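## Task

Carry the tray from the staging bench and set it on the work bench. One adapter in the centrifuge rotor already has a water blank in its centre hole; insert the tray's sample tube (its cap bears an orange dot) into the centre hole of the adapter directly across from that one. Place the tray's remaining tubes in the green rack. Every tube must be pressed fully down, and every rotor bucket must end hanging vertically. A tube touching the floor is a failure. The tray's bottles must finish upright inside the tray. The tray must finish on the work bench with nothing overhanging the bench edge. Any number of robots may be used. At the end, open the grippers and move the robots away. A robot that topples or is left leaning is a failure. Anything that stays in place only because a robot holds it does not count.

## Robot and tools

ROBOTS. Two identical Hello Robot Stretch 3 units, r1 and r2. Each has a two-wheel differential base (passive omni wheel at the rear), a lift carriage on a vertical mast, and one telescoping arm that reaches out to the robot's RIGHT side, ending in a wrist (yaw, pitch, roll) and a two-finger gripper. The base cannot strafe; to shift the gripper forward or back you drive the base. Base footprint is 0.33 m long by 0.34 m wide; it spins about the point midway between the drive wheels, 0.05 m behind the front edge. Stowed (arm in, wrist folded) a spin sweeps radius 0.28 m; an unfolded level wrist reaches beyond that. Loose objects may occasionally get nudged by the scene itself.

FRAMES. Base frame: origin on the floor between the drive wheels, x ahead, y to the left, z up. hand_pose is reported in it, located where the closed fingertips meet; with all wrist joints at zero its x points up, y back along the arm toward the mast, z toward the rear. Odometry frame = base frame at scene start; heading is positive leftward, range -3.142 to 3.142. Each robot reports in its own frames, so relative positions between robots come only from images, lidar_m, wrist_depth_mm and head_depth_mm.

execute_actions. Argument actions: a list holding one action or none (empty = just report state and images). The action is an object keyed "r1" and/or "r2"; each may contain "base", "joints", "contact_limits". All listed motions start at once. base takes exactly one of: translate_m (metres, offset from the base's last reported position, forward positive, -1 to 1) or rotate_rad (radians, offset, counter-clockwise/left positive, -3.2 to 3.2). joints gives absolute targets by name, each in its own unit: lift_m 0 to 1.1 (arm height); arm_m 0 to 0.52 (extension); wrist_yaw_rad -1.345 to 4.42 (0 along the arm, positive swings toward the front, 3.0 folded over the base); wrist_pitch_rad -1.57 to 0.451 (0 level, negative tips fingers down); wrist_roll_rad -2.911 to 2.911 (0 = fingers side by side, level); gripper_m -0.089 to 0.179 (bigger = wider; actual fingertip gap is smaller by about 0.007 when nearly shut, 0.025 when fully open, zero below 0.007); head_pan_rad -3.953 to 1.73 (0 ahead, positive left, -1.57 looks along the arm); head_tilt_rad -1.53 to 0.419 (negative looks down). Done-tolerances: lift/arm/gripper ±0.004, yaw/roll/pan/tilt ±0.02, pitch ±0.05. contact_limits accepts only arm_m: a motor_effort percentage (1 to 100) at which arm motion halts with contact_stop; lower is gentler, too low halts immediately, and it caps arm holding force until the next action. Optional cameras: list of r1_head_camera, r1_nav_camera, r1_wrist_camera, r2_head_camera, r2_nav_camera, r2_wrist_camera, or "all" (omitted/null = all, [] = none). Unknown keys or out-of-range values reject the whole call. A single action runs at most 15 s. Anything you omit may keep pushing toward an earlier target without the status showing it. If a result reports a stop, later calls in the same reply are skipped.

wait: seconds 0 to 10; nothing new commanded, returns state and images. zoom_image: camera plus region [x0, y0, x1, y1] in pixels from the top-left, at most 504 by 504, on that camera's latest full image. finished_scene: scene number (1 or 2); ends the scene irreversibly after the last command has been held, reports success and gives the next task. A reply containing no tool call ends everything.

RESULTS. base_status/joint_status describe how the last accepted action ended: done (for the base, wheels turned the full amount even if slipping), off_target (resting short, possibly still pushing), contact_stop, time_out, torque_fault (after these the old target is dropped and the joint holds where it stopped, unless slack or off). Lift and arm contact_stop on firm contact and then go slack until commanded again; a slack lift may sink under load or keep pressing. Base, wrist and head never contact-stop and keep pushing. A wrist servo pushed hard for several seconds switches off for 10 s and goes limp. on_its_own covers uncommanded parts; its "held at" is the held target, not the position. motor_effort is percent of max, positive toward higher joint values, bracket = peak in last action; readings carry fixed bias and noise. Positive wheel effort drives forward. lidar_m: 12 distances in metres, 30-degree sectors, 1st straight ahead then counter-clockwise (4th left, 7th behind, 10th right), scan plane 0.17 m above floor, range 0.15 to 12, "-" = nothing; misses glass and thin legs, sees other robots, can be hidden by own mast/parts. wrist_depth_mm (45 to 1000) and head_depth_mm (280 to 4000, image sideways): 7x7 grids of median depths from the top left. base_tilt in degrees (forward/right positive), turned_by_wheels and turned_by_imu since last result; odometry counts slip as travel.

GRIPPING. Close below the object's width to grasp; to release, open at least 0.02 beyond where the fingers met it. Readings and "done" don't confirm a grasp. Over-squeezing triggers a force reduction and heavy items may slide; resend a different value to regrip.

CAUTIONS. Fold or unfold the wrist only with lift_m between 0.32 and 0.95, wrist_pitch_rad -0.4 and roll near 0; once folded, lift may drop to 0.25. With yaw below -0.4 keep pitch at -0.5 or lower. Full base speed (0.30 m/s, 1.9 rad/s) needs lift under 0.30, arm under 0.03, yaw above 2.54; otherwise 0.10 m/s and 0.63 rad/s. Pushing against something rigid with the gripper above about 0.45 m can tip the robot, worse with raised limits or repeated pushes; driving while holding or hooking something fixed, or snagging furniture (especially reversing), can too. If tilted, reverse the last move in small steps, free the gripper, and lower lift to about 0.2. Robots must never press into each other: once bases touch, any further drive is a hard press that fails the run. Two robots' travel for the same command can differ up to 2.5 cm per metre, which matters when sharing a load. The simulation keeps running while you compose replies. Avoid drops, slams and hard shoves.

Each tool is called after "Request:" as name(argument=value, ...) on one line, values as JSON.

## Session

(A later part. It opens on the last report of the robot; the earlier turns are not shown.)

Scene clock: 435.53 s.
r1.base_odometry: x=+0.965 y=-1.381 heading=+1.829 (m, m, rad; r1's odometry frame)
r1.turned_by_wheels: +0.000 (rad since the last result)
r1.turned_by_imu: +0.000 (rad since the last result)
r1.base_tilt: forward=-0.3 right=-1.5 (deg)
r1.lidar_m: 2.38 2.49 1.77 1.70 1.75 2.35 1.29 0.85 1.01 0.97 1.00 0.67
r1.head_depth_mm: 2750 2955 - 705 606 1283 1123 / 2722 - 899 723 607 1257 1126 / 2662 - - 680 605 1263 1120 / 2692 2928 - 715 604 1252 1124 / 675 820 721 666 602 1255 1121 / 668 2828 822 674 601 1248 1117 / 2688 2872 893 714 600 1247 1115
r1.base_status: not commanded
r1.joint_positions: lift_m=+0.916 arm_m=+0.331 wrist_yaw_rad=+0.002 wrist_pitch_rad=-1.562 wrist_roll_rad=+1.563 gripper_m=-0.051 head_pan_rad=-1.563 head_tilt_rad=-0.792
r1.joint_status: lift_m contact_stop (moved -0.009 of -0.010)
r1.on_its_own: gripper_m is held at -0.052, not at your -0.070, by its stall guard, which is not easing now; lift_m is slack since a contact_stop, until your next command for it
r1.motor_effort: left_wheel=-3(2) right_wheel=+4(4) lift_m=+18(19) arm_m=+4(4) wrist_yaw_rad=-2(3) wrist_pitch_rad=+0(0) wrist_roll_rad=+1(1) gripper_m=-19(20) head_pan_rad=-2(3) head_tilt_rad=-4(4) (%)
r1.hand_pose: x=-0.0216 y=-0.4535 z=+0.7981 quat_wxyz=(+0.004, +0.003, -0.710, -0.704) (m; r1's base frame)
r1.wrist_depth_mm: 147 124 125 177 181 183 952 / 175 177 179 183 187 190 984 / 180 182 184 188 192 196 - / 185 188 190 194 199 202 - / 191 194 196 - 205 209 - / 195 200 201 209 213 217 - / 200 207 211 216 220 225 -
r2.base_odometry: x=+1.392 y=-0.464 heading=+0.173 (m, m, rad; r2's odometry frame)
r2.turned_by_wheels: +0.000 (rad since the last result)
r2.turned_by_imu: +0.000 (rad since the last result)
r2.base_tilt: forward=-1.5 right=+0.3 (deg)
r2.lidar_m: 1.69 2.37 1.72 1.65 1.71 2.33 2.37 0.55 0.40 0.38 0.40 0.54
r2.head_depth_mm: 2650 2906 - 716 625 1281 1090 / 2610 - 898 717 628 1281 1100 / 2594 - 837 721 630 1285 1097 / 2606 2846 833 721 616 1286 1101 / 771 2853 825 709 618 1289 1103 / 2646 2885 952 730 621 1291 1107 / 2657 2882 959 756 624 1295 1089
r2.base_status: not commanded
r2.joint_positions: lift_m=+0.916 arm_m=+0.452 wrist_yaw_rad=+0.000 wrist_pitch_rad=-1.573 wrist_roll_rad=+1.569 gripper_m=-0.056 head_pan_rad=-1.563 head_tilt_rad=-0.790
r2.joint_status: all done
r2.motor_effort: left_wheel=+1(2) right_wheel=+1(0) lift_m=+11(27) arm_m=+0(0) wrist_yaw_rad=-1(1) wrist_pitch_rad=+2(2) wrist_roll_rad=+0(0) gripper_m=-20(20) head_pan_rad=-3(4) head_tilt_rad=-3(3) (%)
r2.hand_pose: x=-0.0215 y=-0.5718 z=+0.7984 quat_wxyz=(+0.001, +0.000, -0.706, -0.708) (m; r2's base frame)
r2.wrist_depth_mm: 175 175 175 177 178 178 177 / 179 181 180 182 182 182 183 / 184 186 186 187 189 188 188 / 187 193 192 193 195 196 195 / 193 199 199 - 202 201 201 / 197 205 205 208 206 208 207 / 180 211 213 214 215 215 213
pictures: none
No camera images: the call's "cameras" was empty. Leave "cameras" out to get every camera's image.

Request:
execute_actions(actions=[{"r1":{"joints":{"gripper_m":0.04}},"r2":{"joints":{"gripper_m":0.04}}}], cameras=[])

Request:
execute_actions(actions=[{"r1":{"joints":{"lift_m":1.1}},"r2":{"joints":{"lift_m":1.1}}}], cameras=["r1_head_camera","r1_wrist_camera","r2_wrist_camera","r2_head_camera"])

Scene clock: 440.57 s.
r1.base_odometry: x=+0.965 y=-1.381 heading=+1.829 (m, m, rad; r1's odometry frame)
r1.turned_by_wheels: +0.000 (rad since the last result)
r1.turned_by_imu: +0.001 (rad since the last result)
r1.base_tilt: forward=-0.3 right=-1.4 (deg)
r1.lidar_m: 2.38 2.48 1.78 1.70 1.75 2.35 1.29 0.85 1.01 0.97 1.00 0.67
r1.head_depth_mm: 2700 3007 - 702 608 1285 1122 / 2690 - 899 723 605 1253 1117 / 2732 - - 679 603 1258 1129 / 2701 2853 - 718 601 1251 1121 / 674 811 725 670 601 1252 1120 / 668 2771 819 672 601 1252 1122 / 2654 2913 887 718 600 1249 1116
r1.base_status: not commanded
r1.joint_positions: lift_m=+0.916 arm_m=+0.331 wrist_yaw_rad=+0.002 wrist_pitch_rad=-1.561 wrist_roll_rad=+1.563 gripper_m=+0.040 head_pan_rad=-1.563 head_tilt_rad=-0.792
r1.joint_status: all done
r1.on_its_own: lift_m is slack since a contact_stop, until your next command for it
r1.motor_effort: left_wheel=-2(2) right_wheel=+2(4) lift_m=+18(18) arm_m=+4(4) wrist_yaw_rad=-3(2) wrist_pitch_rad=+0(0) wrist_roll_rad=+1(1) gripper_m=+1(80) head_pan_rad=-2(2) head_tilt_rad=-5(5) (%)
r1.hand_pose: x=-0.0216 y=-0.4536 z=+0.7981 quat_wxyz=(+0.004, +0.003, -0.710, -0.704) (m; r1's base frame)
r1.wrist_depth_mm: 125 126 127 177 180 184 948 / 174 176 179 182 186 189 993 / 178 181 184 188 192 195 - / 185 186 190 194 198 201 - / 191 193 195 199 205 208 - / 193 200 204 209 213 217 - / 199 205 210 214 220 225 -
r2.base_odometry: x=+1.392 y=-0.464 heading=+0.173 (m, m, rad; r2's odometry frame)
r2.turned_by_wheels: +0.000 (rad since the last result)
r2.turned_by_imu: +0.000 (rad since the last result)
r2.base_tilt: forward=-1.5 right=+0.3 (deg)
r2.lidar_m: 1.70 2.37 1.72 1.65 1.71 2.31 2.37 0.55 0.40 0.38 0.40 0.54
r2.head_depth_mm: 2662 2906 - 717 624 1273 1092 / 2610 - 897 720 628 1276 1095 / 2602 - 837 718 630 1282 1100 / 2621 2825 831 720 618 1290 1102 / 771 2867 824 709 620 1285 1103 / 2623 2898 954 731 621 1291 1106 / 2618 2871 958 756 623 1297 1093
r2.base_status: not commanded
r2.joint_positions: lift_m=+0.916 arm_m=+0.452 wrist_yaw_rad=+0.000 wrist_pitch_rad=-1.570 wrist_roll_rad=+1.569 gripper_m=+0.040 head_pan_rad=-1.563 head_tilt_rad=-0.790
r2.joint_status: all done
r2.motor_effort: left_wheel=+2(1) right_wheel=-1(1) lift_m=+17(17) arm_m=+0(0) wrist_yaw_rad=+0(0) wrist_pitch_rad=+0(2) wrist_roll_rad=+1(1) gripper_m=+0(80) head_pan_rad=-3(4) head_tilt_rad=-3(3) (%)
r2.hand_pose: x=-0.0215 y=-0.5726 z=+0.7982 quat_wxyz=(+0.001, +0.000, -0.707, -0.707) (m; r2's base frame)
r2.wrist_depth_mm: 174 174 175 175 177 176 177 / 178 180 180 180 182 182 182 / 183 186 185 187 187 187 188 / 187 191 192 192 194 193 194 / 193 197 197 197 200 200 200 / 197 204 207 205 205 206 207 / 179 210 211 213 215 213 213
pictures: none
No camera images: the call's "cameras" was empty. Leave "cameras" out to get every camera's image.

Scene clock: 443.07 s.
r1.base_odometry: x=+0.965 y=-1.381 heading=+1.829 (m, m, rad; r1's odometry frame)
r1.turned_by_wheels: +0.000 (rad since the last result)
r1.turned_by_imu: +0.001 (rad since the last result)
r1.base_tilt: forward=-0.2 right=-1.3 (deg)
r1.lidar_m: 2.38 2.49 1.78 1.70 1.75 2.35 1.29 0.85 1.01 0.97 1.00 0.67
r1.head_depth_mm: 2705 2968 901 724 604 1285 1121 / 2650 2814 899 725 606 1260 1118 / - 2846 793 683 603 1250 1118 / - 2810 787 717 602 1244 1122 / 2583 2669 720 671 601 1258 1123 / 2678 2923 823 674 599 1253 1121 / 2680 2903 885 716 601 1248 1111
r1.base_status: not commanded
r1.joint_positions: lift_m=+1.100 arm_m=+0.331 wrist_yaw_rad=+0.002 wrist_pitch_rad=-1.561 wrist_roll_rad=+1.563 gripper_m=+0.040 head_pan_rad=-1.563 head_tilt_rad=-0.792
r1.joint_status: all done
r1.motor_effort: left_wheel=-2(2) right_wheel=+3(3) lift_m=+22(21) arm_m=+3(3) wrist_yaw_rad=-2(2) wrist_pitch_rad=+0(0) wrist_roll_rad=+1(2) gripper_m=+0(1) head_pan_rad=-3(2) head_tilt_rad=-5(5) (%)
r1.hand_pose: x=-0.0216 y=-0.4538 z=+0.9820 quat_wxyz=(+0.004, +0.003, -0.710, -0.704) (m; r1's base frame)
r1.wrist_depth_mm: 339 342 347 350 359 - - / 344 350 356 361 366 - - / 300 323 365 372 379 - - / 346 340 378 385 392 - - / 326 322 386 395 407 - - / 387 306 385 412 - - - / 387 272 368 423 433 - -
r2.base_odometry: x=+1.392 y=-0.464 heading=+0.173 (m, m, rad; r2's odometry frame)
r2.turned_by_wheels: +0.000 (rad since the last result)
r2.turned_by_imu: +0.000 (rad since the last result)
r2.base_tilt: forward=-1.5 right=+0.2 (deg)
r2.lidar_m: 1.69 2.36 1.72 1.65 1.71 2.32 2.36 0.55 0.40 0.38 0.40 0.54
r2.head_depth_mm: 2653 2951 926 737 625 1280 1092 / 2594 2929 930 718 627 1276 1094 / 2685 2911 837 720 630 1278 1098 / 2667 2846 830 717 616 1282 1103 / 2596 2920 826 710 617 1295 1104 / 2650 2905 953 730 621 1297 1106 / 2641 2907 961 758 623 1303 1087
r2.base_status: not commanded
r2.joint_positions: lift_m=+1.099 arm_m=+0.452 wrist_yaw_rad=+0.000 wrist_pitch_rad=-1.570 wrist_roll_rad=+1.569 gripper_m=+0.040 head_pan_rad=-1.563 head_tilt_rad=-0.790
r2.joint_status: all done
r2.motor_effort: left_wheel=+2(2) right_wheel=-1(1) lift_m=+62(67) arm_m=+0(0) wrist_yaw_rad=-2(0) wrist_pitch_rad=+0(0) wrist_roll_rad=+1(1) gripper_m=+0(0) head_pan_rad=-3(3) head_tilt_rad=-3(4) (%)
r2.hand_pose: x=-0.0215 y=-0.5728 z=+0.9810 quat_wxyz=(+0.001, +0.000, -0.707, -0.707) (m; r2's base frame)
r2.wrist_depth_mm: 344 346 347 347 347 346 - / 354 354 355 357 360 359 - / 285 332 364 366 372 369 - / 263 316 374 378 381 385 - / 391 330 386 393 394 397 - / 409 336 340 404 402 - - / 371 342 291 412 419 - -
pictures: r1_head_camera (sideways: a quarter turn clockwise sets it upright), r1_wrist_camera, r2_head_camera (sideways: a quarter turn clockwise sets it upright), r2_wrist_camera
Images, in order (width x height): r1_head_camera 896x504, r1_wrist_camera 644x364, r2_head_camera 896x504, r2_wrist_camera 644x364.

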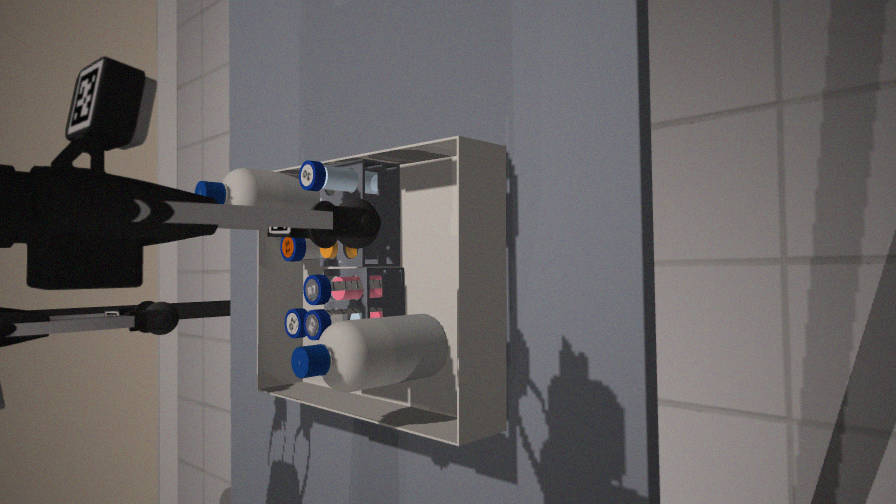

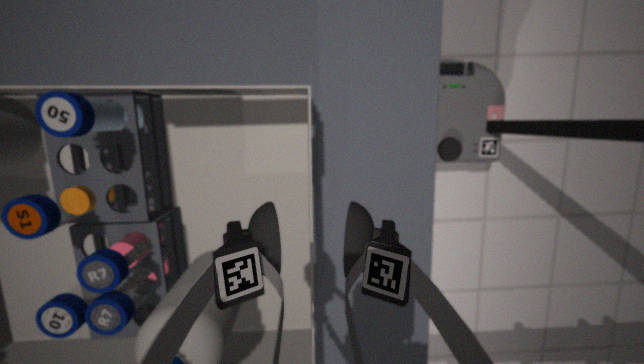

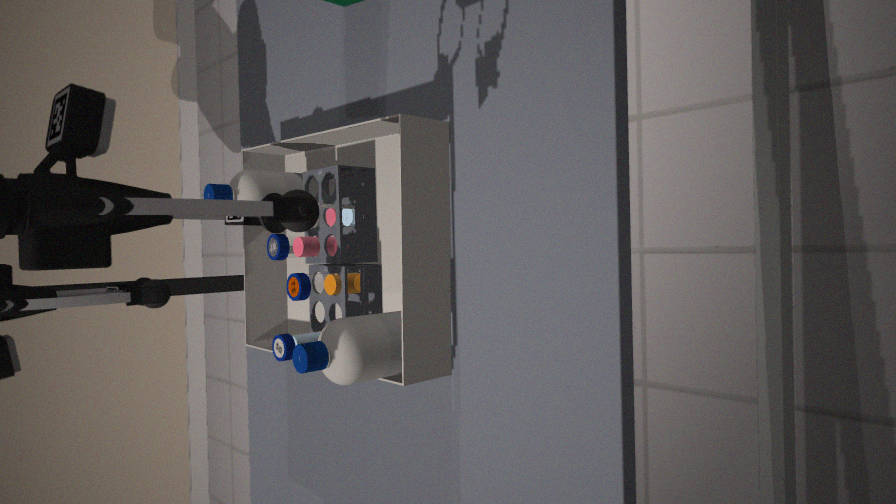

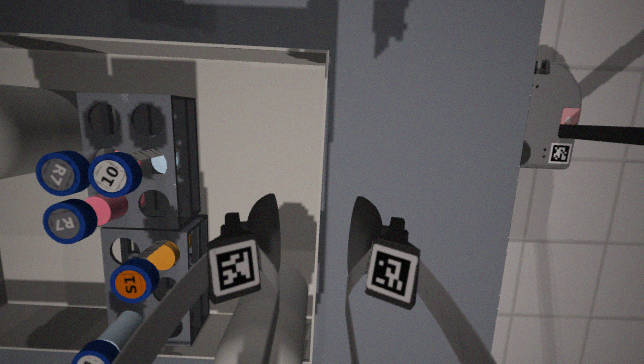

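Request:
execute_actions(actions=[{"r1":{"joints":{"arm_m":0.0}},"r2":{"joints":{"arm_m":0.0}}}], cameras=[])

Request:
execute_actions(actions=[{"r1":{"base":{"rotate_rad":-0.3}},"r2":{"base":{"rotate_rad":0.3}}}], cameras=[])

Request:
execute_actions(actions=[{"r1":{"base":{"translate_m":0.17}},"r2":{"base":{"translate_m":-0.17}}}], cameras=[])

Request:
execute_actions(actions=[{"r1":{"base":{"rotate_rad":0.6}},"r2":{"base":{"rotate_rad":-0.6}}}], cameras=[])

Request:
execute_actions(actions=[{"r1":{"base":{"translate_m":-0.14}},"r2":{"base":{"translate_m":0.1}}}], cameras=[])

Request:
execute_actions(actions=[{"r1":{"base":{"rotate_rad":-0.3}},"r2":{"base":{"rotate_rad":0.3}}}], cameras=[])

Request:
execute_actions(actions=[{"r1":{"joints":{"arm_m":0.47,"wrist_roll_rad":0,"gripper_m":0.07}},"r2":{"joints":{"wrist_roll_rad":0,"gripper_m":0.07}}}], cameras=["r1_wrist_camera","r1_head_camera","r2_head_camera"])

Scene clock: 468.77 s.
r1.base_odometry: x=+0.965 y=-1.381 heading=+1.829 (m, m, rad; r1's odometry frame)
r1.turned_by_wheels: +0.000 (rad since the last result)
r1.turned_by_imu: +0.002 (rad since the last result)
r1.base_tilt: forward=-0.3 right=-1.4 (deg)
r1.lidar_m: 2.38 2.48 1.77 1.70 1.75 2.35 1.29 0.85 1.01 0.97 1.00 0.67
r1.head_depth_mm: - - - - - 1276 1133 / - - - - - 1234 1122 / 2697 - - - - - - / 2723 2929 774 - - 1257 1125 / 2576 2786 723 682 - 1254 1118 / 2675 2880 821 676 600 1250 1114 / 2693 2941 892 719 601 1252 1122
r1.base_status: not commanded
r1.joint_positions: lift_m=+1.100 arm_m=+0.000 wrist_yaw_rad=+0.002 wrist_pitch_rad=-1.560 wrist_roll_rad=+1.563 gripper_m=+0.040 head_pan_rad=-1.563 head_tilt_rad=-0.792
r1.joint_status: all done
r1.motor_effort: left_wheel=-2(2) right_wheel=+2(2) lift_m=+22(22) arm_m=-3(3) wrist_yaw_rad=-1(2) wrist_pitch_rad=-1(1) wrist_roll_rad=+1(2) gripper_m=+0(0) head_pan_rad=-2(3) head_tilt_rad=-5(4) (%)
r1.hand_pose: x=-0.0216 y=-0.1237 z=+0.9820 quat_wxyz=(+0.004, +0.003, -0.711, -0.704) (m; r1's base frame)
r1.wrist_depth_mm: 340 346 - - - - - / 348 355 - - - - - / 360 366 - - - - - / 372 378 - - - - - / 381 386 - - - - - / 392 399 - - - - - / 406 414 - - - - -
r2.base_odometry: x=+1.392 y=-0.464 heading=+0.173 (m, m, rad; r2's odometry frame)
r2.turned_by_wheels: +0.000 (rad since the last result)
r2.turned_by_imu: +0.000 (rad since the last result)
r2.base_tilt: forward=-1.5 right=+0.2 (deg)
r2.lidar_m: 1.69 2.37 1.72 1.65 1.71 2.32 2.37 0.55 0.40 0.38 0.40 0.54
r2.head_depth_mm: - - - - - 1243 1092 / - - - - - - 1083 / 2662 - - - - - 1122 / 2639 2883 824 719 - 1231 1102 / 2606 2899 827 720 619 1261 1105 / 2655 2891 951 731 621 1296 1103 / 2656 2901 962 756 623 1303 1089
r2.base_status: not commanded
r2.joint_positions: lift_m=+1.099 arm_m=+0.002 wrist_yaw_rad=+0.000 wrist_pitch_rad=-1.569 wrist_roll_rad=+1.569 gripper_m=+0.040 head_pan_rad=-1.563 head_tilt_rad=-0.790
r2.joint_status: all done
joint sent to its limit — the command would take r2.arm_m past its lower limit, so that joint was sent only as far as its limit.
r2.motor_effort: left_wheel=+2(2) right_wheel=-2(1) lift_m=+62(62) arm_m=-4(3) wrist_yaw_rad=+0(0) wrist_pitch_rad=-1(1) wrist_roll_rad=+1(1) gripper_m=+1(1) head_pan_rad=-3(3) head_tilt_rad=-2(3) (%)
r2.hand_pose: x=-0.0215 y=-0.1226 z=+0.9809 quat_wxyz=(+0.001, +0.000, -0.708, -0.707) (m; r2's base frame)
r2.wrist_depth_mm: 352 - - - - - - / 361 - - - - - - / 374 - - - - - - / 384 411 - - - - - / 396 408 - - - - - / 412 415 - - - - - / 424 426 - - - - -
pictures: none
No camera images: the call's "cameras" was empty. Leave "cameras" out to get every camera's image.

Scene clock: 470.63 s.
r1.base_odometry: x=+0.965 y=-1.381 heading=+1.529 (m, m, rad; r1's odometry frame)
r1.turned_by_wheels: -0.300 (rad since the last result)
r1.turned_by_imu: -0.300 (rad since the last result)
r1.base_tilt: forward=-0.4 right=-1.3 (deg)
r1.lidar_m: 0.67 3.85 2.05 1.70 1.70 1.90 2.89 0.85 1.09 0.97 0.97 1.09
r1.head_depth_mm: - - - - - 1281 1123 / - - - - - 1238 1128 / 2848 - - - - - - / 2853 2951 899 - - 1248 1125 / 2772 2988 836 756 - 1251 1117 / 2659 2877 799 715 601 1228 1112 / 2585 2816 839 674 599 550 1117
r1.base_status: done
r1.joint_positions: lift_m=+1.100 arm_m=+0.000 wrist_yaw_rad=+0.002 wrist_pitch_rad=-1.560 wrist_roll_rad=+1.563 gripper_m=+0.040 head_pan_rad=-1.563 head_tilt_rad=-0.792
r1.joint_status: not commanded
r1.motor_effort: left_wheel=+5(9) right_wheel=-3(5) lift_m=+22(22) arm_m=-3(3) wrist_yaw_rad=-2(2) wrist_pitch_rad=-1(1) wrist_roll_rad=+1(2) gripper_m=+0(1) head_pan_rad=-3(2) head_tilt_rad=-5(4) (%)
r1.hand_pose: x=-0.0216 y=-0.1237 z=+0.9820 quat_wxyz=(+0.004, +0.003, -0.711, -0.704) (m; r1's base frame)
r1.wrist_depth_mm: 341 - - - - - - / 350 - - - - - - / 358 - - - - - - / 370 378 - - - - - / 383 391 - - - - - / 387 403 - - - - - / 367 413 - - - - -
r2.base_odometry: x=+1.392 y=-0.464 heading=+0.473 (m, m, rad; r2's odometry frame)
r2.turned_by_wheels: +0.300 (rad since the last result)
r2.turned_by_imu: +0.296 (rad since the last result)
r2.base_tilt: forward=-1.5 right=+0.2 (deg)
r2.lidar_m: 2.91 1.88 1.65 1.66 1.94 3.49 2.36 0.44 0.38 0.38 0.45 0.81
r2.head_depth_mm: - - - - - 1221 1071 / - - - - - - 1072 / 2693 - - - - - 1116 / 2776 3002 945 792 - 1062 1119 / 2848 3110 948 774 670 1240 1122 / 2942 3161 954 752 1409 1242 1124 / 3020 3214 959 754 1457 1248 1129
r2.base_status: done
r2.joint_positions: lift_m=+1.099 arm_m=+0.002 wrist_yaw_rad=+0.000 wrist_pitch_rad=-1.569 wrist_roll_rad=+1.569 gripper_m=+0.040 head_pan_rad=-1.563 head_tilt_rad=-0.790
r2.joint_status: not commanded
r2.motor_effort: left_wheel=-5(8) right_wheel=+3(6) lift_m=+63(62) arm_m=-4(4) wrist_yaw_rad=+0(1) wrist_pitch_rad=-1(1) wrist_roll_rad=+1(1) gripper_m=+0(0) head_pan_rad=-3(3) head_tilt_rad=-2(4) (%)
r2.hand_pose: x=-0.0215 y=-0.1226 z=+0.9809 quat_wxyz=(+0.001, +0.000, -0.708, -0.707) (m; r2's base frame)
r2.wrist_depth_mm: 350 354 - - - - - / 359 368 - - - - - / 374 - - - - - - / 385 - - - - - - / 395 - - - - - - / 413 - - - - - - / 425 - - - - - -
pictures: none
No camera images: the call's "cameras" was empty. Leave "cameras" out to get every camera's image.

Scene clock: 473.73 s.
r1.base_odometry: x=+0.972 y=-1.211 heading=+1.530 (m, m, rad; r1's odometry frame)
r1.turned_by_wheels: +0.000 (rad since the last result)
r1.turned_by_imu: +0.001 (rad since the last result)
r1.base_tilt: forward=-0.2 right=-1.4 (deg)
r1.lidar_m: 0.51 3.97 2.12 1.76 1.75 1.97 3.04 0.99 1.10 0.92 0.92 0.52
r1.head_depth_mm: - - - - - 1286 1120 / - - - - - 1235 1122 / 2809 - - - - - - / 2825 2953 782 - - 1218 1127 / 2704 2924 828 618 - 539 1121 / 2623 2801 836 679 588 528 1121 / 2532 2769 892 717 599 517 1118
r1.base_status: done
r1.joint_positions: lift_m=+1.100 arm_m=+0.000 wrist_yaw_rad=+0.002 wrist_pitch_rad=-1.560 wrist_roll_rad=+1.563 gripper_m=+0.040 head_pan_rad=-1.563 head_tilt_rad=-0.792
r1.joint_status: not commanded
r1.motor_effort: left_wheel=+5(12) right_wheel=-3(5) lift_m=+22(22) arm_m=-3(3) wrist_yaw_rad=-2(2) wrist_pitch_rad=-1(1) wrist_roll_rad=+1(1) gripper_m=+1(1) head_pan_rad=-2(2) head_tilt_rad=-4(5) (%)
r1.hand_pose: x=-0.0216 y=-0.1237 z=+0.9820 quat_wxyz=(+0.004, +0.003, -0.711, -0.704) (m; r1's base frame)
r1.wrist_depth_mm: 340 - - - - - - / 349 355 - - - - - / 358 364 - - - - - / 364 376 - - - - - / 348 387 394 - - - - / 356 400 415 - - - - / 380 410 424 - - - -
r2.base_odometry: x=+1.241 y=-0.541 heading=+0.472 (m, m, rad; r2's odometry frame)
r2.turned_by_wheels: +0.000 (rad since the last result)
r2.turned_by_imu: -0.001 (rad since the last result)
r2.base_tilt: forward=-1.5 right=+0.3 (deg)
r2.lidar_m: 3.05 1.94 1.70 1.70 2.00 3.59 2.19 0.38 0.34 0.34 0.39 0.71
r2.head_depth_mm: - - - - - 1196 1111 / - - - - - - 1054 / 2658 - - - - - 1077 / 2727 2951 838 790 - 1237 1080 / 2805 3073 706 718 620 1259 1104 / 2899 3134 951 753 637 1294 1128 / 3016 3223 961 756 657 1250 1132
r2.base_status: done
r2.joint_positions: lift_m=+1.099 arm_m=+0.002 wrist_yaw_rad=+0.000 wrist_pitch_rad=-1.569 wrist_roll_rad=+1.569 gripper_m=+0.040 head_pan_rad=-1.563 head_tilt_rad=-0.790
r2.joint_status: not commanded
r2.motor_effort: left_wheel=-4(10) right_wheel=+3(3) lift_m=+62(62) arm_m=-4(5) wrist_yaw_rad=-1(0) wrist_pitch_rad=-1(1) wrist_roll_rad=+0(0) gripper_m=+0(0) head_pan_rad=-3(4) head_tilt_rad=-4(3) (%)
r2.hand_pose: x=-0.0215 y=-0.1226 z=+0.9809 quat_wxyz=(+0.001, +0.000, -0.708, -0.707) (m; r2's base frame)
r2.wrist_depth_mm: 353 349 - - - - - / 361 360 - - - - - / 372 368 - - - - - / 381 386 - - - - - / 395 400 - - - - - / 411 413 - - - - - / 423 431 - - - - -
pictures: none
No camera images: the call's "cameras" was empty. Leave "cameras" out to get every camera's image.

Scene clock: 475.67 s.
r1.base_odometry: x=+0.972 y=-1.211 heading=+2.129 (m, m, rad; r1's odometry frame)
r1.turned_by_wheels: +0.600 (rad since the last result)
r1.turned_by_imu: +0.602 (rad since the last result)
r1.base_tilt: forward=-0.3 right=-1.5 (deg)
r1.lidar_m: 3.43 2.01 1.75 1.76 2.05 3.01 0.99 1.06 0.92 0.92 0.51 2.21
r1.head_depth_mm: - - - - - 521 1122 / - - - - - 512 1118 / 2644 - - - - - - / 2725 2935 896 - - 1220 1133 / 2855 2921 868 765 - 1234 1115 / 2904 2931 894 719 600 1264 1123 / 2966 2933 2154 718 601 1058 1113
r1.base_status: done
r1.joint_positions: lift_m=+1.100 arm_m=+0.000 wrist_yaw_rad=+0.002 wrist_pitch_rad=-1.560 wrist_roll_rad=+1.563 gripper_m=+0.040 head_pan_rad=-1.563 head_tilt_rad=-0.792
r1.joint_status: not commanded
r1.motor_effort: left_wheel=-4(10) right_wheel=+3(6) lift_m=+22(22) arm_m=-3(3) wrist_yaw_rad=-2(1) wrist_pitch_rad=-1(0) wrist_roll_rad=+1(2) gripper_m=+0(0) head_pan_rad=-2(2) head_tilt_rad=-4(5) (%)
r1.hand_pose: x=-0.0216 y=-0.1237 z=+0.9820 quat_wxyz=(+0.004, +0.003, -0.711, -0.704) (m; r1's base frame)
r1.wrist_depth_mm: 307 344 350 - - - - / 318 355 363 - - - - / 359 364 - - - - - / 372 376 - - - - - / 383 387 - - - - - / 398 401 - - - - - / 409 409 - - - - -
r2.base_odometry: x=+1.241 y=-0.541 heading=-0.127 (m, m, rad; r2's odometry frame)
r2.turned_by_wheels: -0.600 (rad since the last result)
r2.turned_by_imu: -0.592 (rad since the last result)
r2.base_tilt: forward=-1.5 right=+0.2 (deg)
r2.lidar_m: 0.62 3.05 2.03 1.71 1.70 1.91 3.15 2.19 0.40 0.34 0.34 0.38
r2.head_depth_mm: - - - - - 1197 1110 / - - - - - - 1090 / 2820 - - - - - 1110 / 2745 2970 941 795 - 1236 1081 / 2652 2899 951 772 618 1223 1081 / 2574 2864 955 748 620 563 1124 / 2434 2767 885 749 623 554 1136
r2.base_status: done
r2.joint_positions: lift_m=+1.099 arm_m=+0.002 wrist_yaw_rad=+0.000 wrist_pitch_rad=-1.569 wrist_roll_rad=+1.569 gripper_m=+0.040 head_pan_rad=-1.563 head_tilt_rad=-0.790
r2.joint_status: not commanded
r2.motor_effort: left_wheel=+4(9) right_wheel=-3(4) lift_m=+62(62) arm_m=-4(4) wrist_yaw_rad=-2(1) wrist_pitch_rad=-1(1) wrist_roll_rad=+1(1) gripper_m=+0(0) head_pan_rad=-3(3) head_tilt_rad=-4(4) (%)
r2.hand_pose: x=-0.0215 y=-0.1226 z=+0.9809 quat_wxyz=(+0.001, +0.000, -0.708, -0.707) (m; r2's base frame)
r2.wrist_depth_mm: 351 - - - - - - / 360 - - - - - - / 371 376 - - - - - / 384 390 - - - - - / 399 397 - - - - - / 411 408 - - - - - / 421 419 445 - - - -
pictures: none
No camera images: the call's "cameras" was empty. Leave "cameras" out to get every camera's image.

Scene clock: 478.40 s.
r1.base_odometry: x=+1.046 y=-1.329 heading=+2.129 (m, m, rad; r1's odometry frame)
r1.turned_by_wheels: +0.000 (rad since the last result)
r1.turned_by_imu: +0.000 (rad since the last result)
r1.base_tilt: forward=-0.3 right=-1.4 (deg)
r1.lidar_m: 3.48 2.07 1.79 1.79 2.09 2.89 0.85 1.01 0.88 0.88 1.02 0.61
r1.head_depth_mm: - - - - - 519 1067 / - - - - - 500 1097 / 2563 - - - - - - / 2728 2971 895 - - 518 1127 / 2810 2966 894 761 - 526 1127 / 2863 2917 894 718 601 550 1121 / 2956 2902 893 717 601 1200 1118
r1.base_status: done
r1.joint_positions: lift_m=+1.100 arm_m=+0.000 wrist_yaw_rad=+0.002 wrist_pitch_rad=-1.560 wrist_roll_rad=+1.563 gripper_m=+0.040 head_pan_rad=-1.563 head_tilt_rad=-0.792
r1.joint_status: not commanded
r1.motor_effort: left_wheel=-3(9) right_wheel=+4(4) lift_m=+22(22) arm_m=-3(3) wrist_yaw_rad=-1(2) wrist_pitch_rad=-1(1) wrist_roll_rad=+1(1) gripper_m=+0(0) head_pan_rad=-3(2) head_tilt_rad=-5(5) (%)
r1.hand_pose: x=-0.0216 y=-0.1237 z=+0.9820 quat_wxyz=(+0.004, +0.003, -0.711, -0.704) (m; r1's base frame)
r1.wrist_depth_mm: 335 343 347 - - - - / 342 353 357 - - - - / 343 362 368 - - - - / 347 373 385 - - - - / 343 386 392 - - - - / 397 401 - - - - - / 411 413 - - - - -
r2.base_odometry: x=+1.340 y=-0.554 heading=-0.127 (m, m, rad; r2's odometry frame)
r2.turned_by_wheels: +0.000 (rad since the last result)
r2.turned_by_imu: +0.000 (rad since the last result)
r2.base_tilt: forward=-1.5 right=+0.3 (deg)
r2.lidar_m: 0.56 2.97 2.06 1.73 1.73 1.95 3.19 2.28 0.37 0.31 0.31 0.35
r2.head_depth_mm: - - - - - 1063 1112 / - - - - - - 1085 / 2755 - - - - - 1039 / 2714 2949 945 793 - 1227 1079 / 2619 2857 949 770 618 556 1085 / 2523 2821 780 730 620 540 1125 / 2452 2764 859 729 622 531 1126
r2.base_status: done
r2.joint_positions: lift_m=+1.099 arm_m=+0.002 wrist_yaw_rad=+0.000 wrist_pitch_rad=-1.569 wrist_roll_rad=+1.569 gripper_m=+0.040 head_pan_rad=-1.563 head_tilt_rad=-0.790
r2.joint_status: not commanded
r2.motor_effort: left_wheel=+4(10) right_wheel=-3(3) lift_m=+62(62) arm_m=-4(4) wrist_yaw_rad=+0(1) wrist_pitch_rad=-1(1) wrist_roll_rad=+0(1) gripper_m=+0(1) head_pan_rad=-3(3) head_tilt_rad=-3(4) (%)
r2.hand_pose: x=-0.0215 y=-0.1226 z=+0.9809 quat_wxyz=(+0.001, +0.000, -0.708, -0.707) (m; r2's base frame)
r2.wrist_depth_mm: 351 374 - - - - - / 360 367 - - - - - / 374 372 - - - - - / 385 382 - - - - - / 400 396 400 - - - - / 407 413 - - - - - / 418 427 427 - - - -
pictures: none
No camera images: the call's "cameras" was empty. Leave "cameras" out to get every camera's image.

Scene clock: 480.27 s.
r1.base_odometry: x=+1.046 y=-1.329 heading=+1.829 (m, m, rad; r1's odometry frame)
r1.turned_by_wheels: -0.300 (rad since the last result)
r1.turned_by_imu: -0.300 (rad since the last result)
r1.base_tilt: forward=-0.3 right=-1.5 (deg)
r1.lidar_m: 2.34 2.62 1.88 1.79 1.85 2.48 1.02 0.85 0.92 0.88 0.91 0.61
r1.head_depth_mm: - - - - - 531 1122 / - - - - - 509 1126 / 2550 - - - - - - / 2624 2821 837 - - 508 1127 / 2507 2799 828 567 - 506 1118 / 2610 2877 862 690 575 516 1119 / 2612 2802 893 717 598 517 1125
r1.base_status: done
r1.joint_positions: lift_m=+1.100 arm_m=+0.000 wrist_yaw_rad=+0.002 wrist_pitch_rad=-1.560 wrist_roll_rad=+1.563 gripper_m=+0.040 head_pan_rad=-1.563 head_tilt_rad=-0.792
r1.joint_status: not commanded
r1.motor_effort: left_wheel=+6(10) right_wheel=-3(6) lift_m=+22(22) arm_m=-3(3) wrist_yaw_rad=-2(1) wrist_pitch_rad=+0(1) wrist_roll_rad=+1(1) gripper_m=+1(0) head_pan_rad=-3(3) head_tilt_rad=-5(4) (%)
r1.hand_pose: x=-0.0216 y=-0.1237 z=+0.9820 quat_wxyz=(+0.004, +0.003, -0.711, -0.704) (m; r1's base frame)
r1.wrist_depth_mm: 340 345 353 - - - - / 319 353 362 - - - - / 335 364 372 - - - - / 350 374 382 - - - - / 371 386 392 - - - - / 385 398 412 - - - - / 351 413 423 - - - -
r2.base_odometry: x=+1.340 y=-0.554 heading=+0.173 (m, m, rad; r2's odometry frame)
r2.turned_by_wheels: +0.300 (rad since the last result)
r2.turned_by_imu: +0.296 (rad since the last result)
r2.base_tilt: forward=-1.5 right=+0.3 (deg)
r2.lidar_m: 1.40 2.48 1.80 1.73 1.79 2.43 2.29 0.44 0.32 0.31 0.32 0.43
r2.head_depth_mm: - - - - - 1201 1070 / - - - - - - 1062 / 2592 - - - - - 1081 / 2553 2854 769 770 - 1239 1081 / 2491 2829 879 767 619 1215 1084 / 2591 2865 914 668 621 564 1088 / 2573 2885 961 714 623 566 1090
r2.base_status: done
r2.joint_positions: lift_m=+1.099 arm_m=+0.002 wrist_yaw_rad=+0.000 wrist_pitch_rad=-1.569 wrist_roll_rad=+1.569 gripper_m=+0.040 head_pan_rad=-1.563 head_tilt_rad=-0.790
r2.joint_status: not commanded
r2.motor_effort: left_wheel=-5(9) right_wheel=+3(6) lift_m=+63(62) arm_m=-4(4) wrist_yaw_rad=+0(1) wrist_pitch_rad=-1(1) wrist_roll_rad=+0(1) gripper_m=+0(0) head_pan_rad=-3(3) head_tilt_rad=-4(3) (%)
r2.hand_pose: x=-0.0215 y=-0.1226 z=+0.9809 quat_wxyz=(+0.001, +0.000, -0.708, -0.707) (m; r2's base frame)
r2.wrist_depth_mm: 348 353 - - - - - / 364 362 - - - - - / 372 375 - - - - - / 379 386 - - - - - / 399 395 415 - - - - / 410 407 - - - - - / 420 424 - - - - -
pictures: none
No camera images: the call's "cameras" was empty. Leave "cameras" out to get every camera's image.

Scene clock: 484.90 s.
r1.base_odometry: x=+1.046 y=-1.329 heading=+1.829 (m, m, rad; r1's odometry frame)
r1.turned_by_wheels: +0.000 (rad since the last result)
r1.turned_by_imu: +0.001 (rad since the last result)
r1.base_tilt: forward=-0.3 right=-1.4 (deg)
r1.lidar_m: 2.34 2.61 1.87 1.79 1.84 2.48 1.03 0.85 0.92 0.88 0.91 0.61
r1.head_depth_mm: 2662 2845 902 726 607 531 1121 / 2664 2869 897 696 579 530 1119 / 2684 2862 742 694 576 530 1126 / 2587 2822 835 696 576 517 1120 / 2448 2781 831 598 573 518 1118 / 2598 2795 860 688 576 517 1115 / 2575 2826 892 720 599 516 1116
r1.base_status: not commanded
r1.joint_positions: lift_m=+1.100 arm_m=+0.470 wrist_yaw_rad=+0.000 wrist_pitch_rad=-1.560 wrist_roll_rad=+0.004 gripper_m=+0.070 head_pan_rad=-1.563 head_tilt_rad=-0.792
r1.joint_status: all done
r1.motor_effort: left_wheel=+5(6) right_wheel=-3(3) lift_m=+22(22) arm_m=+3(6) wrist_yaw_rad=+0(1) wrist_pitch_rad=+0(1) wrist_roll_rad=-2(3) gripper_m=+1(78) head_pan_rad=-3(2) head_tilt_rad=-4(5) (%)
r1.hand_pose: x=-0.0216 y=-0.5932 z=+0.9820 quat_wxyz=(+0.502, +0.496, -0.503, -0.499) (m; r1's base frame)
r1.wrist_depth_mm: 337 335 342 345 222 364 368 / 346 346 353 357 224 373 378 / 358 356 364 369 376 385 391 / 370 366 351 326 350 395 403 / 383 364 322 336 404 416 416 / 395 392 319 410 - 426 433 / 408 380 266 418 427 444 446
r2.base_odometry: x=+1.340 y=-0.554 heading=+0.173 (m, m, rad; r2's odometry frame)
r2.turned_by_wheels: +0.000 (rad since the last result)
r2.turned_by_imu: +0.000 (rad since the last result)
r2.base_tilt: forward=-1.5 right=+0.3 (deg)
r2.lidar_m: 1.40 2.49 1.80 1.73 1.79 2.43 2.28 0.44 0.32 0.30 0.32 0.43
r2.head_depth_mm: - - - - - - 1074 / - - - - - - 1075 / 2585 - - - - - 1076 / 2591 2830 769 743 632 1215 1080 / 1154 2830 798 745 619 562 1084 / 474 2840 913 669 618 564 1088 / 2583 2899 960 713 624 566 1088
r2.base_status: not commanded
r2.joint_positions: lift_m=+1.099 arm_m=+0.002 wrist_yaw_rad=+0.000 wrist_pitch_rad=-1.569 wrist_roll_rad=+0.006 gripper_m=+0.070 head_pan_rad=-1.563 head_tilt_rad=-0.790
r2.joint_status: all done
r2.motor_effort: left_wheel=-5(5) right_wheel=+3(3) lift_m=+62(62) arm_m=-4(4) wrist_yaw_rad=+0(0) wrist_pitch_rad=-1(1) wrist_roll_rad=-3(3) gripper_m=+0(81) head_pan_rad=-3(3) head_tilt_rad=-3(3) (%)
r2.hand_pose: x=-0.0216 y=-0.1229 z=+0.9809 quat_wxyz=(+0.499, +0.498, -0.502, -0.501) (m; r2's base frame)
r2.wrist_depth_mm: 349 349 350 354 353 351 352 / - - - - - - - / - - - - - - - / - - - - - - - / - - - - - - - / - - - - - - - / - - - - - - -
pictures: r1_head_camera (sideways: a quarter turn clockwise sets it upright), r1_wrist_camera, r2_head_camera (sideways: a quarter turn clockwise sets it upright)
Images, in order (width x height): r1_head_camera 896x504, r1_wrist_camera 644x364, r2_head_camera 896x504.

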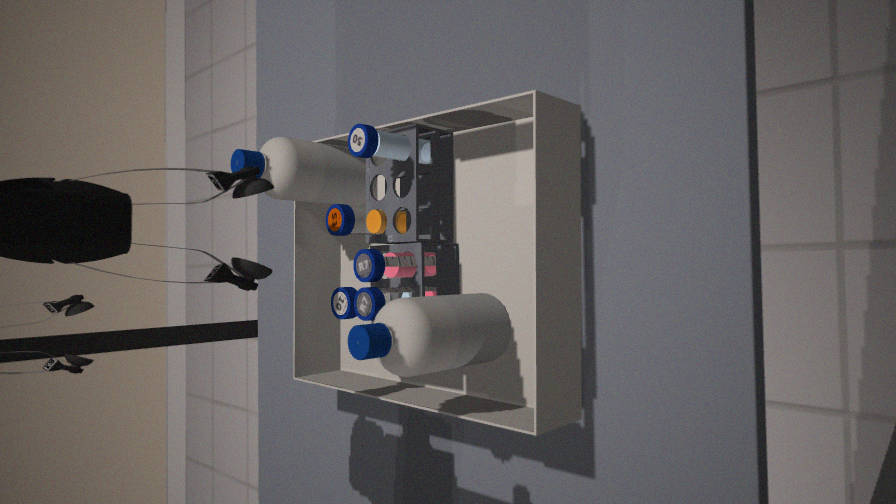

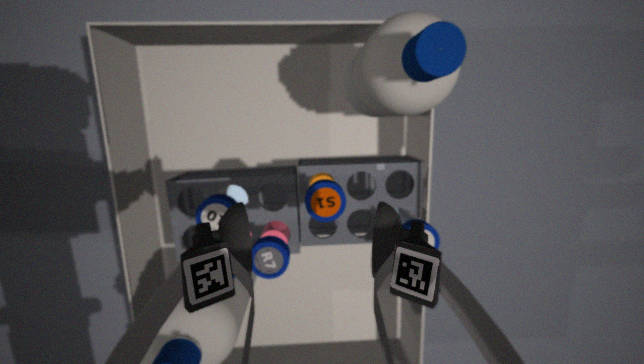

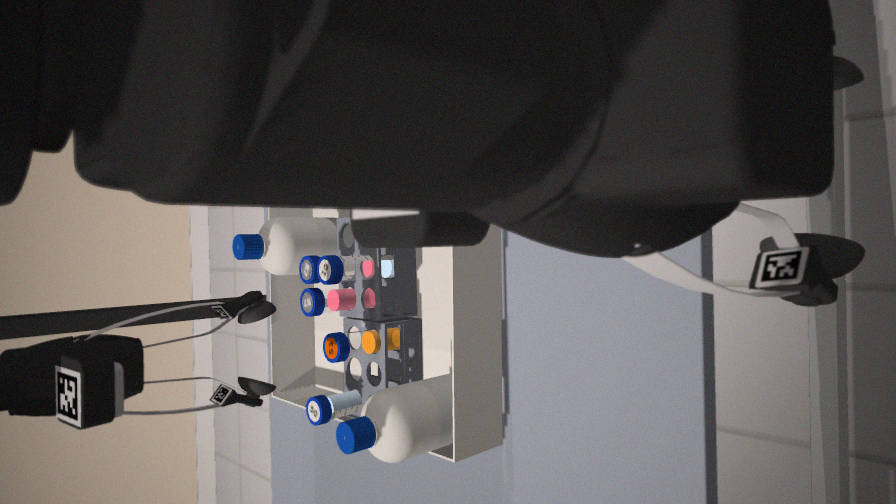

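Request:
execute_actions(actions=[{"r1":{"base":{"translate_m":-0.009},"joints":{"arm_m":0.452,"lift_m":1.02,"gripper_m":0.058}}}], cameras=["r1_wrist_camera"])

Scene clock: 494.10 s.
r1.base_odometry: x=+1.049 y=-1.338 heading=+1.830 (m, m, rad; r1's odometry frame)
r1.turned_by_wheels: +0.000 (rad since the last result)
r1.turned_by_imu: +0.001 (rad since the last result)
r1.base_tilt: forward=-0.3 right=-1.3 (deg)
r1.lidar_m: 2.35 2.61 1.87 1.79 1.85 2.47 1.02 0.84 0.92 0.88 0.90 0.62
r1.head_depth_mm: - 2847 904 723 608 532 1124 / 2728 2901 902 702 590 530 1125 / - 2868 742 694 578 530 1123 / 2579 2835 831 679 574 517 1126 / 2455 2834 830 605 574 517 1121 / 2592 2830 863 661 575 517 1122 / 2576 2800 887 718 599 517 1112
r1.base_status: done
r1.joint_positions: lift_m=+1.020 arm_m=+0.452 wrist_yaw_rad=+0.000 wrist_pitch_rad=-1.560 wrist_roll_rad=+0.004 gripper_m=+0.058 head_pan_rad=-1.563 head_tilt_rad=-0.792
r1.joint_status: all done
r1.motor_effort: left_wheel=+5(8) right_wheel=-3(8) lift_m=+14(21) arm_m=-3(5) wrist_yaw_rad=+0(0) wrist_pitch_rad=-1(1) wrist_roll_rad=-1(2) gripper_m=+0(51) head_pan_rad=-2(2) head_tilt_rad=-4(4) (%)
r1.hand_pose: x=-0.0216 y=-0.5760 z=+0.9025 quat_wxyz=(+0.502, +0.496, -0.503, -0.499) (m; r1's base frame)
r1.wrist_depth_mm: 247 266 269 272 145 147 289 / 246 275 279 281 186 293 296 / 244 283 287 289 287 302 306 / 243 260 262 236 243 314 319 / 254 178 242 246 234 325 328 / 267 246 188 324 324 335 340 / 290 194 325 334 334 348 353
r2.base_odometry: x=+1.340 y=-0.554 heading=+0.173 (m, m, rad; r2's odometry frame)
r2.turned_by_wheels: +0.000 (rad since the last result)
r2.turned_by_imu: +0.000 (rad since the last result)
r2.base_tilt: forward=-1.5 right=+0.3 (deg)
r2.lidar_m: 1.40 2.48 1.80 1.73 1.79 2.43 2.28 0.44 0.32 0.31 0.32 0.43
r2.head_depth_mm: - - - - - - 1072 / - - - - - - 1078 / 2580 - - - - - 1079 / 2584 2854 765 742 633 1222 1084 / 2482 1349 777 746 617 562 1083 / 504 2748 781 670 621 565 1084 / 2448 2881 959 711 625 567 1093
r2.base_status: not commanded
r2.joint_positions: lift_m=+1.099 arm_m=+0.002 wrist_yaw_rad=+0.000 wrist_pitch_rad=-1.569 wrist_roll_rad=+0.006 gripper_m=+0.070 head_pan_rad=-1.563 head_tilt_rad=-0.790
r2.joint_status: not commanded
r2.motor_effort: left_wheel=-4(5) right_wheel=+3(3) lift_m=+62(62) arm_m=-4(4) wrist_yaw_rad=+0(1) wrist_pitch_rad=-1(1) wrist_roll_rad=-2(3) gripper_m=+0(0) head_pan_rad=-3(3) head_tilt_rad=-3(3) (%)
r2.hand_pose: x=-0.0216 y=-0.1229 z=+0.9809 quat_wxyz=(+0.499, +0.498, -0.502, -0.501) (m; r2's base frame)
r2.wrist_depth_mm: 348 348 349 350 350 354 354 / - - - - - - - / - - - - - - - / - - - - - - - / - - - - - - - / - - - - - - - / - - - - - - -
pictures: r1_wrist_camera
Images, in order (width x height): r1_wrist_camera 644x364.

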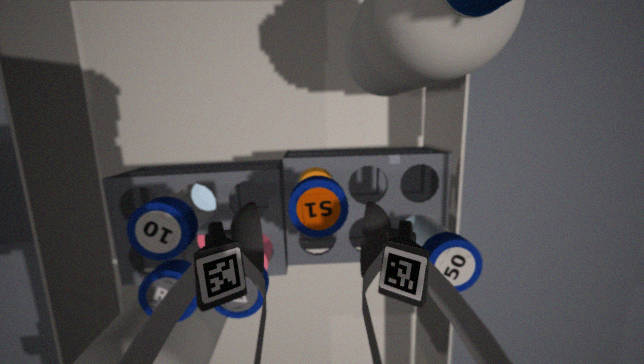

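Request:
execute_actions(actions=[{"r1":{"base":{"translate_m":-0.004},"joints":{"lift_m":0.945,"gripper_m":0.05}}}], cameras=["r1_wrist_camera","r1_head_camera"])

Scene clock: 500.87 s.
r1.base_odometry: x=+1.050 y=-1.342 heading=+1.830 (m, m, rad; r1's odometry frame)
r1.turned_by_wheels: +0.000 (rad since the last result)
r1.turned_by_imu: +0.001 (rad since the last result)
r1.base_tilt: forward=-0.2 right=-1.4 (deg)
r1.lidar_m: 2.35 2.62 1.88 1.79 1.85 2.48 1.01 0.84 0.92 0.88 0.91 0.62
r1.head_depth_mm: 2570 - 873 725 605 531 1121 / - 2817 901 703 591 530 1126 / - 2827 724 693 577 530 1126 / 2603 2836 826 682 577 519 1122 / 2579 2770 831 616 574 516 1118 / 2598 2831 852 660 575 516 1122 / 2600 2776 891 720 589 517 1119
r1.base_status: done
r1.joint_positions: lift_m=+0.962 arm_m=+0.452 wrist_yaw_rad=+0.000 wrist_pitch_rad=-1.561 wrist_roll_rad=+0.003 gripper_m=+0.050 head_pan_rad=-1.563 head_tilt_rad=-0.792
r1.joint_status: lift_m contact_stop (moved -0.058 of -0.075); the others done
r1.on_its_own: lift_m is slack since a contact_stop, until your next command for it (your +0.945 is given up)
r1.motor_effort: left_wheel=+3(8) right_wheel=-1(8) lift_m=+18(19) arm_m=-3(3) wrist_yaw_rad=+0(0) wrist_pitch_rad=+1(2) wrist_roll_rad=-2(2) gripper_m=-1(43) head_pan_rad=-2(3) head_tilt_rad=-6(4) (%)
r1.hand_pose: x=-0.0216 y=-0.5756 z=+0.8447 quat_wxyz=(+0.501, +0.497, -0.503, -0.499) (m; r1's base frame)
r1.wrist_depth_mm: 212 214 217 220 114 95 232 / 218 220 223 226 190 191 239 / 225 226 230 234 236 210 248 / 224 206 206 179 212 203 255 / 178 183 189 120 190 258 265 / 119 131 188 192 185 144 274 / 220 127 135 267 270 133 285
r2.base_odometry: x=+1.340 y=-0.554 heading=+0.173 (m, m, rad; r2's odometry frame)
r2.turned_by_wheels: +0.000 (rad since the last result)
r2.turned_by_imu: +0.000 (rad since the last result)
r2.base_tilt: forward=-1.5 right=+0.2 (deg)
r2.lidar_m: 1.40 2.49 1.80 1.73 1.79 2.43 2.28 0.44 0.32 0.31 0.32 0.43
r2.head_depth_mm: - - - - - - 1069 / - - - - - - 1079 / 2576 - - - - - 1079 / 2581 2887 767 742 633 1220 1077 / 2477 1295 760 747 619 562 1086 / 519 582 800 669 621 566 1086 / 507 2905 961 711 623 566 1087
r2.base_status: not commanded
r2.joint_positions: lift_m=+1.099 arm_m=+0.002 wrist_yaw_rad=+0.000 wrist_pitch_rad=-1.569 wrist_roll_rad=+0.006 gripper_m=+0.070 head_pan_rad=-1.563 head_tilt_rad=-0.790
r2.joint_status: not commanded
r2.motor_effort: left_wheel=-5(5) right_wheel=+3(3) lift_m=+62(62) arm_m=-4(4) wrist_yaw_rad=-1(0) wrist_pitch_rad=-1(1) wrist_roll_rad=-2(2) gripper_m=+0(0) head_pan_rad=-3(3) head_tilt_rad=-3(3) (%)
r2.hand_pose: x=-0.0216 y=-0.1229 z=+0.9809 quat_wxyz=(+0.499, +0.498, -0.502, -0.501) (m; r2's base frame)
r2.wrist_depth_mm: 347 347 351 350 353 351 355 / - - - - - - - / - - - - - - - / - - - - - - - / - - - - - - - / - - - - - - - / - - - - - - -
pictures: r1_head_camera (sideways: a quarter turn clockwise sets it upright), r1_wrist_camera
Images, in order (width x height): r1_head_camera 896x504, r1_wrist_camera 644x364.

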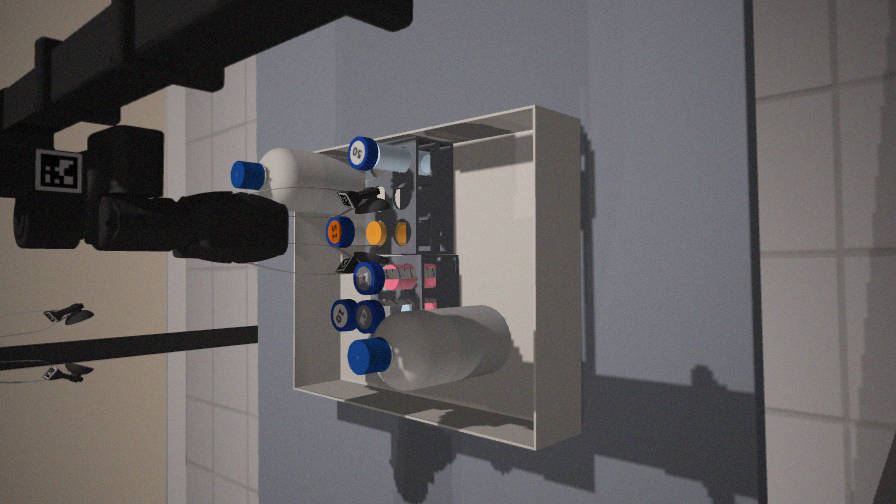

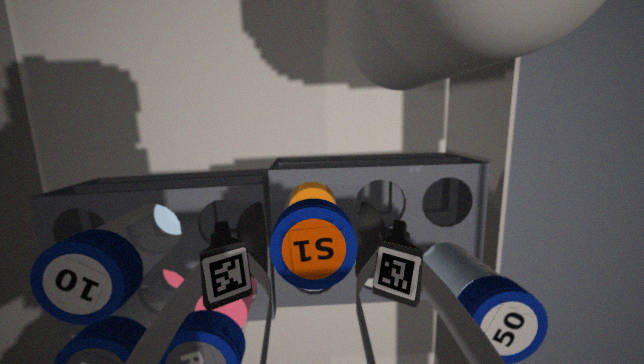

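Request:
execute_actions(actions=[{"r1":{"joints":{"lift_m":0.965,"gripper_m":-0.008}}}], cameras=["r1_wrist_camera"])

Request:
execute_actions(actions=[{"r1":{"joints":{"lift_m":1.1}}}], cameras=["r1_wrist_camera","r1_head_camera"])

Scene clock: 508.87 s.
r1.base_odometry: x=+1.050 y=-1.342 heading=+1.830 (m, m, rad; r1's odometry frame)
r1.turned_by_wheels: +0.000 (rad since the last result)
r1.turned_by_imu: +0.001 (rad since the last result)
r1.base_tilt: forward=-0.2 right=-1.4 (deg)
r1.lidar_m: 2.35 2.62 1.87 1.79 1.84 2.47 1.01 0.84 0.92 0.88 0.90 0.62
r1.head_depth_mm: 2540 - 873 722 607 531 1129 / - 2824 896 703 588 531 1121 / - 2835 734 694 577 529 1118 / 2641 2838 823 683 576 518 1119 / 2526 2794 828 617 575 518 1117 / 2560 2843 857 659 574 516 1119 / 2576 2782 892 717 587 516 1113
r1.base_status: not commanded
r1.joint_positions: lift_m=+0.965 arm_m=+0.452 wrist_yaw_rad=+0.000 wrist_pitch_rad=-1.559 wrist_roll_rad=+0.003 gripper_m=-0.007 head_pan_rad=-1.563 head_tilt_rad=-0.792
r1.joint_status: all done
r1.motor_effort: left_wheel=+3(3) right_wheel=-1(1) lift_m=+22(23) arm_m=-3(3) wrist_yaw_rad=+0(0) wrist_pitch_rad=-1(2) wrist_roll_rad=-2(2) gripper_m=-13(86) head_pan_rad=-2(2) head_tilt_rad=-4(5) (%)
r1.hand_pose: x=-0.0216 y=-0.5762 z=+0.8469 quat_wxyz=(+0.502, +0.496, -0.503, -0.498) (m; r1's base frame)
r1.wrist_depth_mm: 213 215 217 220 113 96 233 / 219 221 225 227 188 191 240 / 226 228 231 235 239 208 248 / 229 207 209 181 212 205 258 / 179 184 187 120 191 259 267 / 121 185 188 194 181 155 276 / 220 130 139 268 271 135 286
r2.base_odometry: x=+1.340 y=-0.554 heading=+0.173 (m, m, rad; r2's odometry frame)
r2.turned_by_wheels: +0.000 (rad since the last result)
r2.turned_by_imu: +0.000 (rad since the last result)
r2.base_tilt: forward=-1.5 right=+0.2 (deg)
r2.lidar_m: 1.40 2.49 1.80 1.73 1.79 2.42 2.28 0.44 0.32 0.31 0.32 0.43
r2.head_depth_mm: - - - - - - 1074 / - - - - - - 1075 / 2595 - - - - - 1081 / 2590 2855 767 743 633 1222 1082 / 2521 1323 762 745 619 562 1085 / 519 581 780 668 621 564 1085 / 502 2887 962 712 624 566 1088
r2.base_status: not commanded
r2.joint_positions: lift_m=+1.099 arm_m=+0.002 wrist_yaw_rad=+0.000 wrist_pitch_rad=-1.569 wrist_roll_rad=+0.006 gripper_m=+0.070 head_pan_rad=-1.563 head_tilt_rad=-0.790
r2.joint_status: not commanded
r2.motor_effort: left_wheel=-5(4) right_wheel=+4(3) lift_m=+62(62) arm_m=-4(4) wrist_yaw_rad=-1(0) wrist_pitch_rad=-1(1) wrist_roll_rad=-2(3) gripper_m=+0(0) head_pan_rad=-3(3) head_tilt_rad=-3(3) (%)
r2.hand_pose: x=-0.0216 y=-0.1229 z=+0.9809 quat_wxyz=(+0.499, +0.498, -0.502, -0.501) (m; r2's base frame)
r2.wrist_depth_mm: 348 347 348 352 353 352 355 / - - - - - - - / - - - - - - - / - - - - - - - / - - - - - - - / - - - - - - - / - - - - - - -
pictures: r1_wrist_camera
Images, in order (width x height): r1_wrist_camera 644x364.

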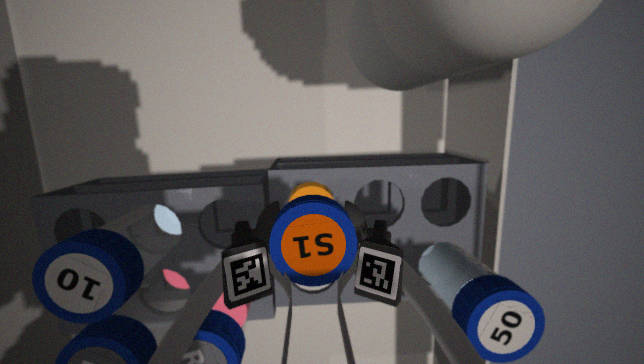

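Scene clock: 510.93 s.
r1.base_odometry: x=+1.050 y=-1.342 heading=+1.830 (m, m, rad; r1's odometry frame)
r1.turned_by_wheels: +0.000 (rad since the last result)
r1.turned_by_imu: +0.000 (rad since the last result)
r1.base_tilt: forward=-0.2 right=-1.3 (deg)
r1.lidar_m: 2.35 2.62 1.87 1.79 1.84 2.47 1.01 0.84 0.92 0.88 0.90 0.62
r1.head_depth_mm: 2608 2899 905 724 608 531 1123 / 2636 2883 898 704 590 531 1126 / 2683 2838 741 691 575 530 1118 / 2599 2919 829 684 575 517 1126 / 2562 2804 829 618 575 517 1121 / 2605 2821 855 660 573 517 1118 / 2589 2815 887 716 587 516 1118
r1.base_status: not commanded
r1.joint_positions: lift_m=+1.100 arm_m=+0.452 wrist_yaw_rad=+0.000 wrist_pitch_rad=-1.559 wrist_roll_rad=+0.003 gripper_m=-0.007 head_pan_rad=-1.563 head_tilt_rad=-0.792
r1.joint_status: all done
r1.motor_effort: left_wheel=+3(3) right_wheel=-1(1) lift_m=+22(23) arm_m=-3(3) wrist_yaw_rad=-1(1) wrist_pitch_rad=-1(1) wrist_roll_rad=-2(1) gripper_m=-13(14) head_pan_rad=-2(2) head_tilt_rad=-5(5) (%)
r1.hand_pose: x=-0.0216 y=-0.5762 z=+0.9819 quat_wxyz=(+0.502, +0.496, -0.503, -0.498) (m; r1's base frame)
r1.wrist_depth_mm: 335 321 337 310 197 362 367 / 347 348 355 356 240 372 378 / 358 357 366 369 375 384 393 / 368 336 315 321 377 396 405 / 378 354 263 120 401 410 419 / 392 329 286 410 421 427 436 / 408 330 393 411 428 444 449
r2.base_odometry: x=+1.340 y=-0.554 heading=+0.173 (m, m, rad; r2's odometry frame)
r2.turned_by_wheels: +0.000 (rad since the last result)
r2.turned_by_imu: +0.000 (rad since the last result)
r2.base_tilt: forward=-1.5 right=+0.3 (deg)
r2.lidar_m: 1.40 2.48 1.80 1.73 1.79 2.43 2.28 0.44 0.32 0.31 0.32 0.43
r2.head_depth_mm: - - - - - - 1072 / - - - - - - 1073 / 2589 - - - - - 1077 / 2568 2826 768 743 631 1225 1078 / 2436 2728 802 745 619 562 1088 / 492 2837 882 669 620 564 1088 / 2573 2926 961 711 623 568 1091
r2.base_status: not commanded
r2.joint_positions: lift_m=+1.099 arm_m=+0.002 wrist_yaw_rad=+0.000 wrist_pitch_rad=-1.569 wrist_roll_rad=+0.006 gripper_m=+0.070 head_pan_rad=-1.563 head_tilt_rad=-0.790
r2.joint_status: not commanded
r2.motor_effort: left_wheel=-4(4) right_wheel=+3(3) lift_m=+62(62) arm_m=-4(4) wrist_yaw_rad=+0(1) wrist_pitch_rad=-1(1) wrist_roll_rad=-2(2) gripper_m=+0(0) head_pan_rad=-3(3) head_tilt_rad=-4(3) (%)
r2.hand_pose: x=-0.0216 y=-0.1229 z=+0.9809 quat_wxyz=(+0.499, +0.498, -0.502, -0.501) (m; r2's base frame)
r2.wrist_depth_mm: 348 350 348 351 355 352 354 / - - - - - - - / - - - - - - - / - - - - - - - / - - - - - - - / - - - - - - - / - - - - - - -
pictures: r1_head_camera (sideways: a quarter turn clockwise sets it upright), r1_wrist_camera
Images, in order (width x height): r1_head_camera 896x504, r1_wrist_camera 644x364.

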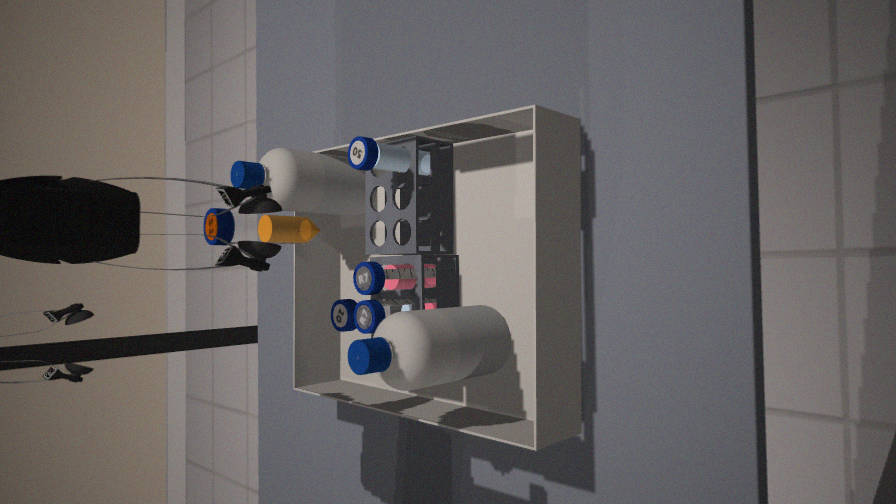

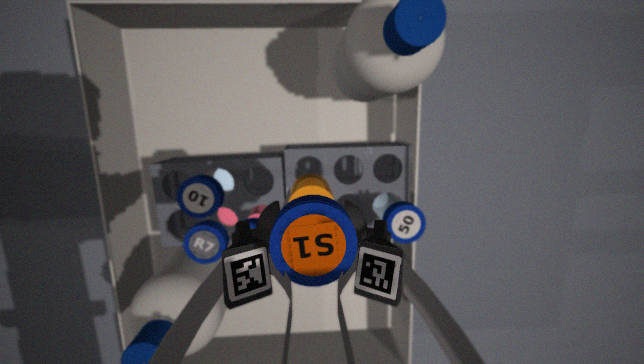

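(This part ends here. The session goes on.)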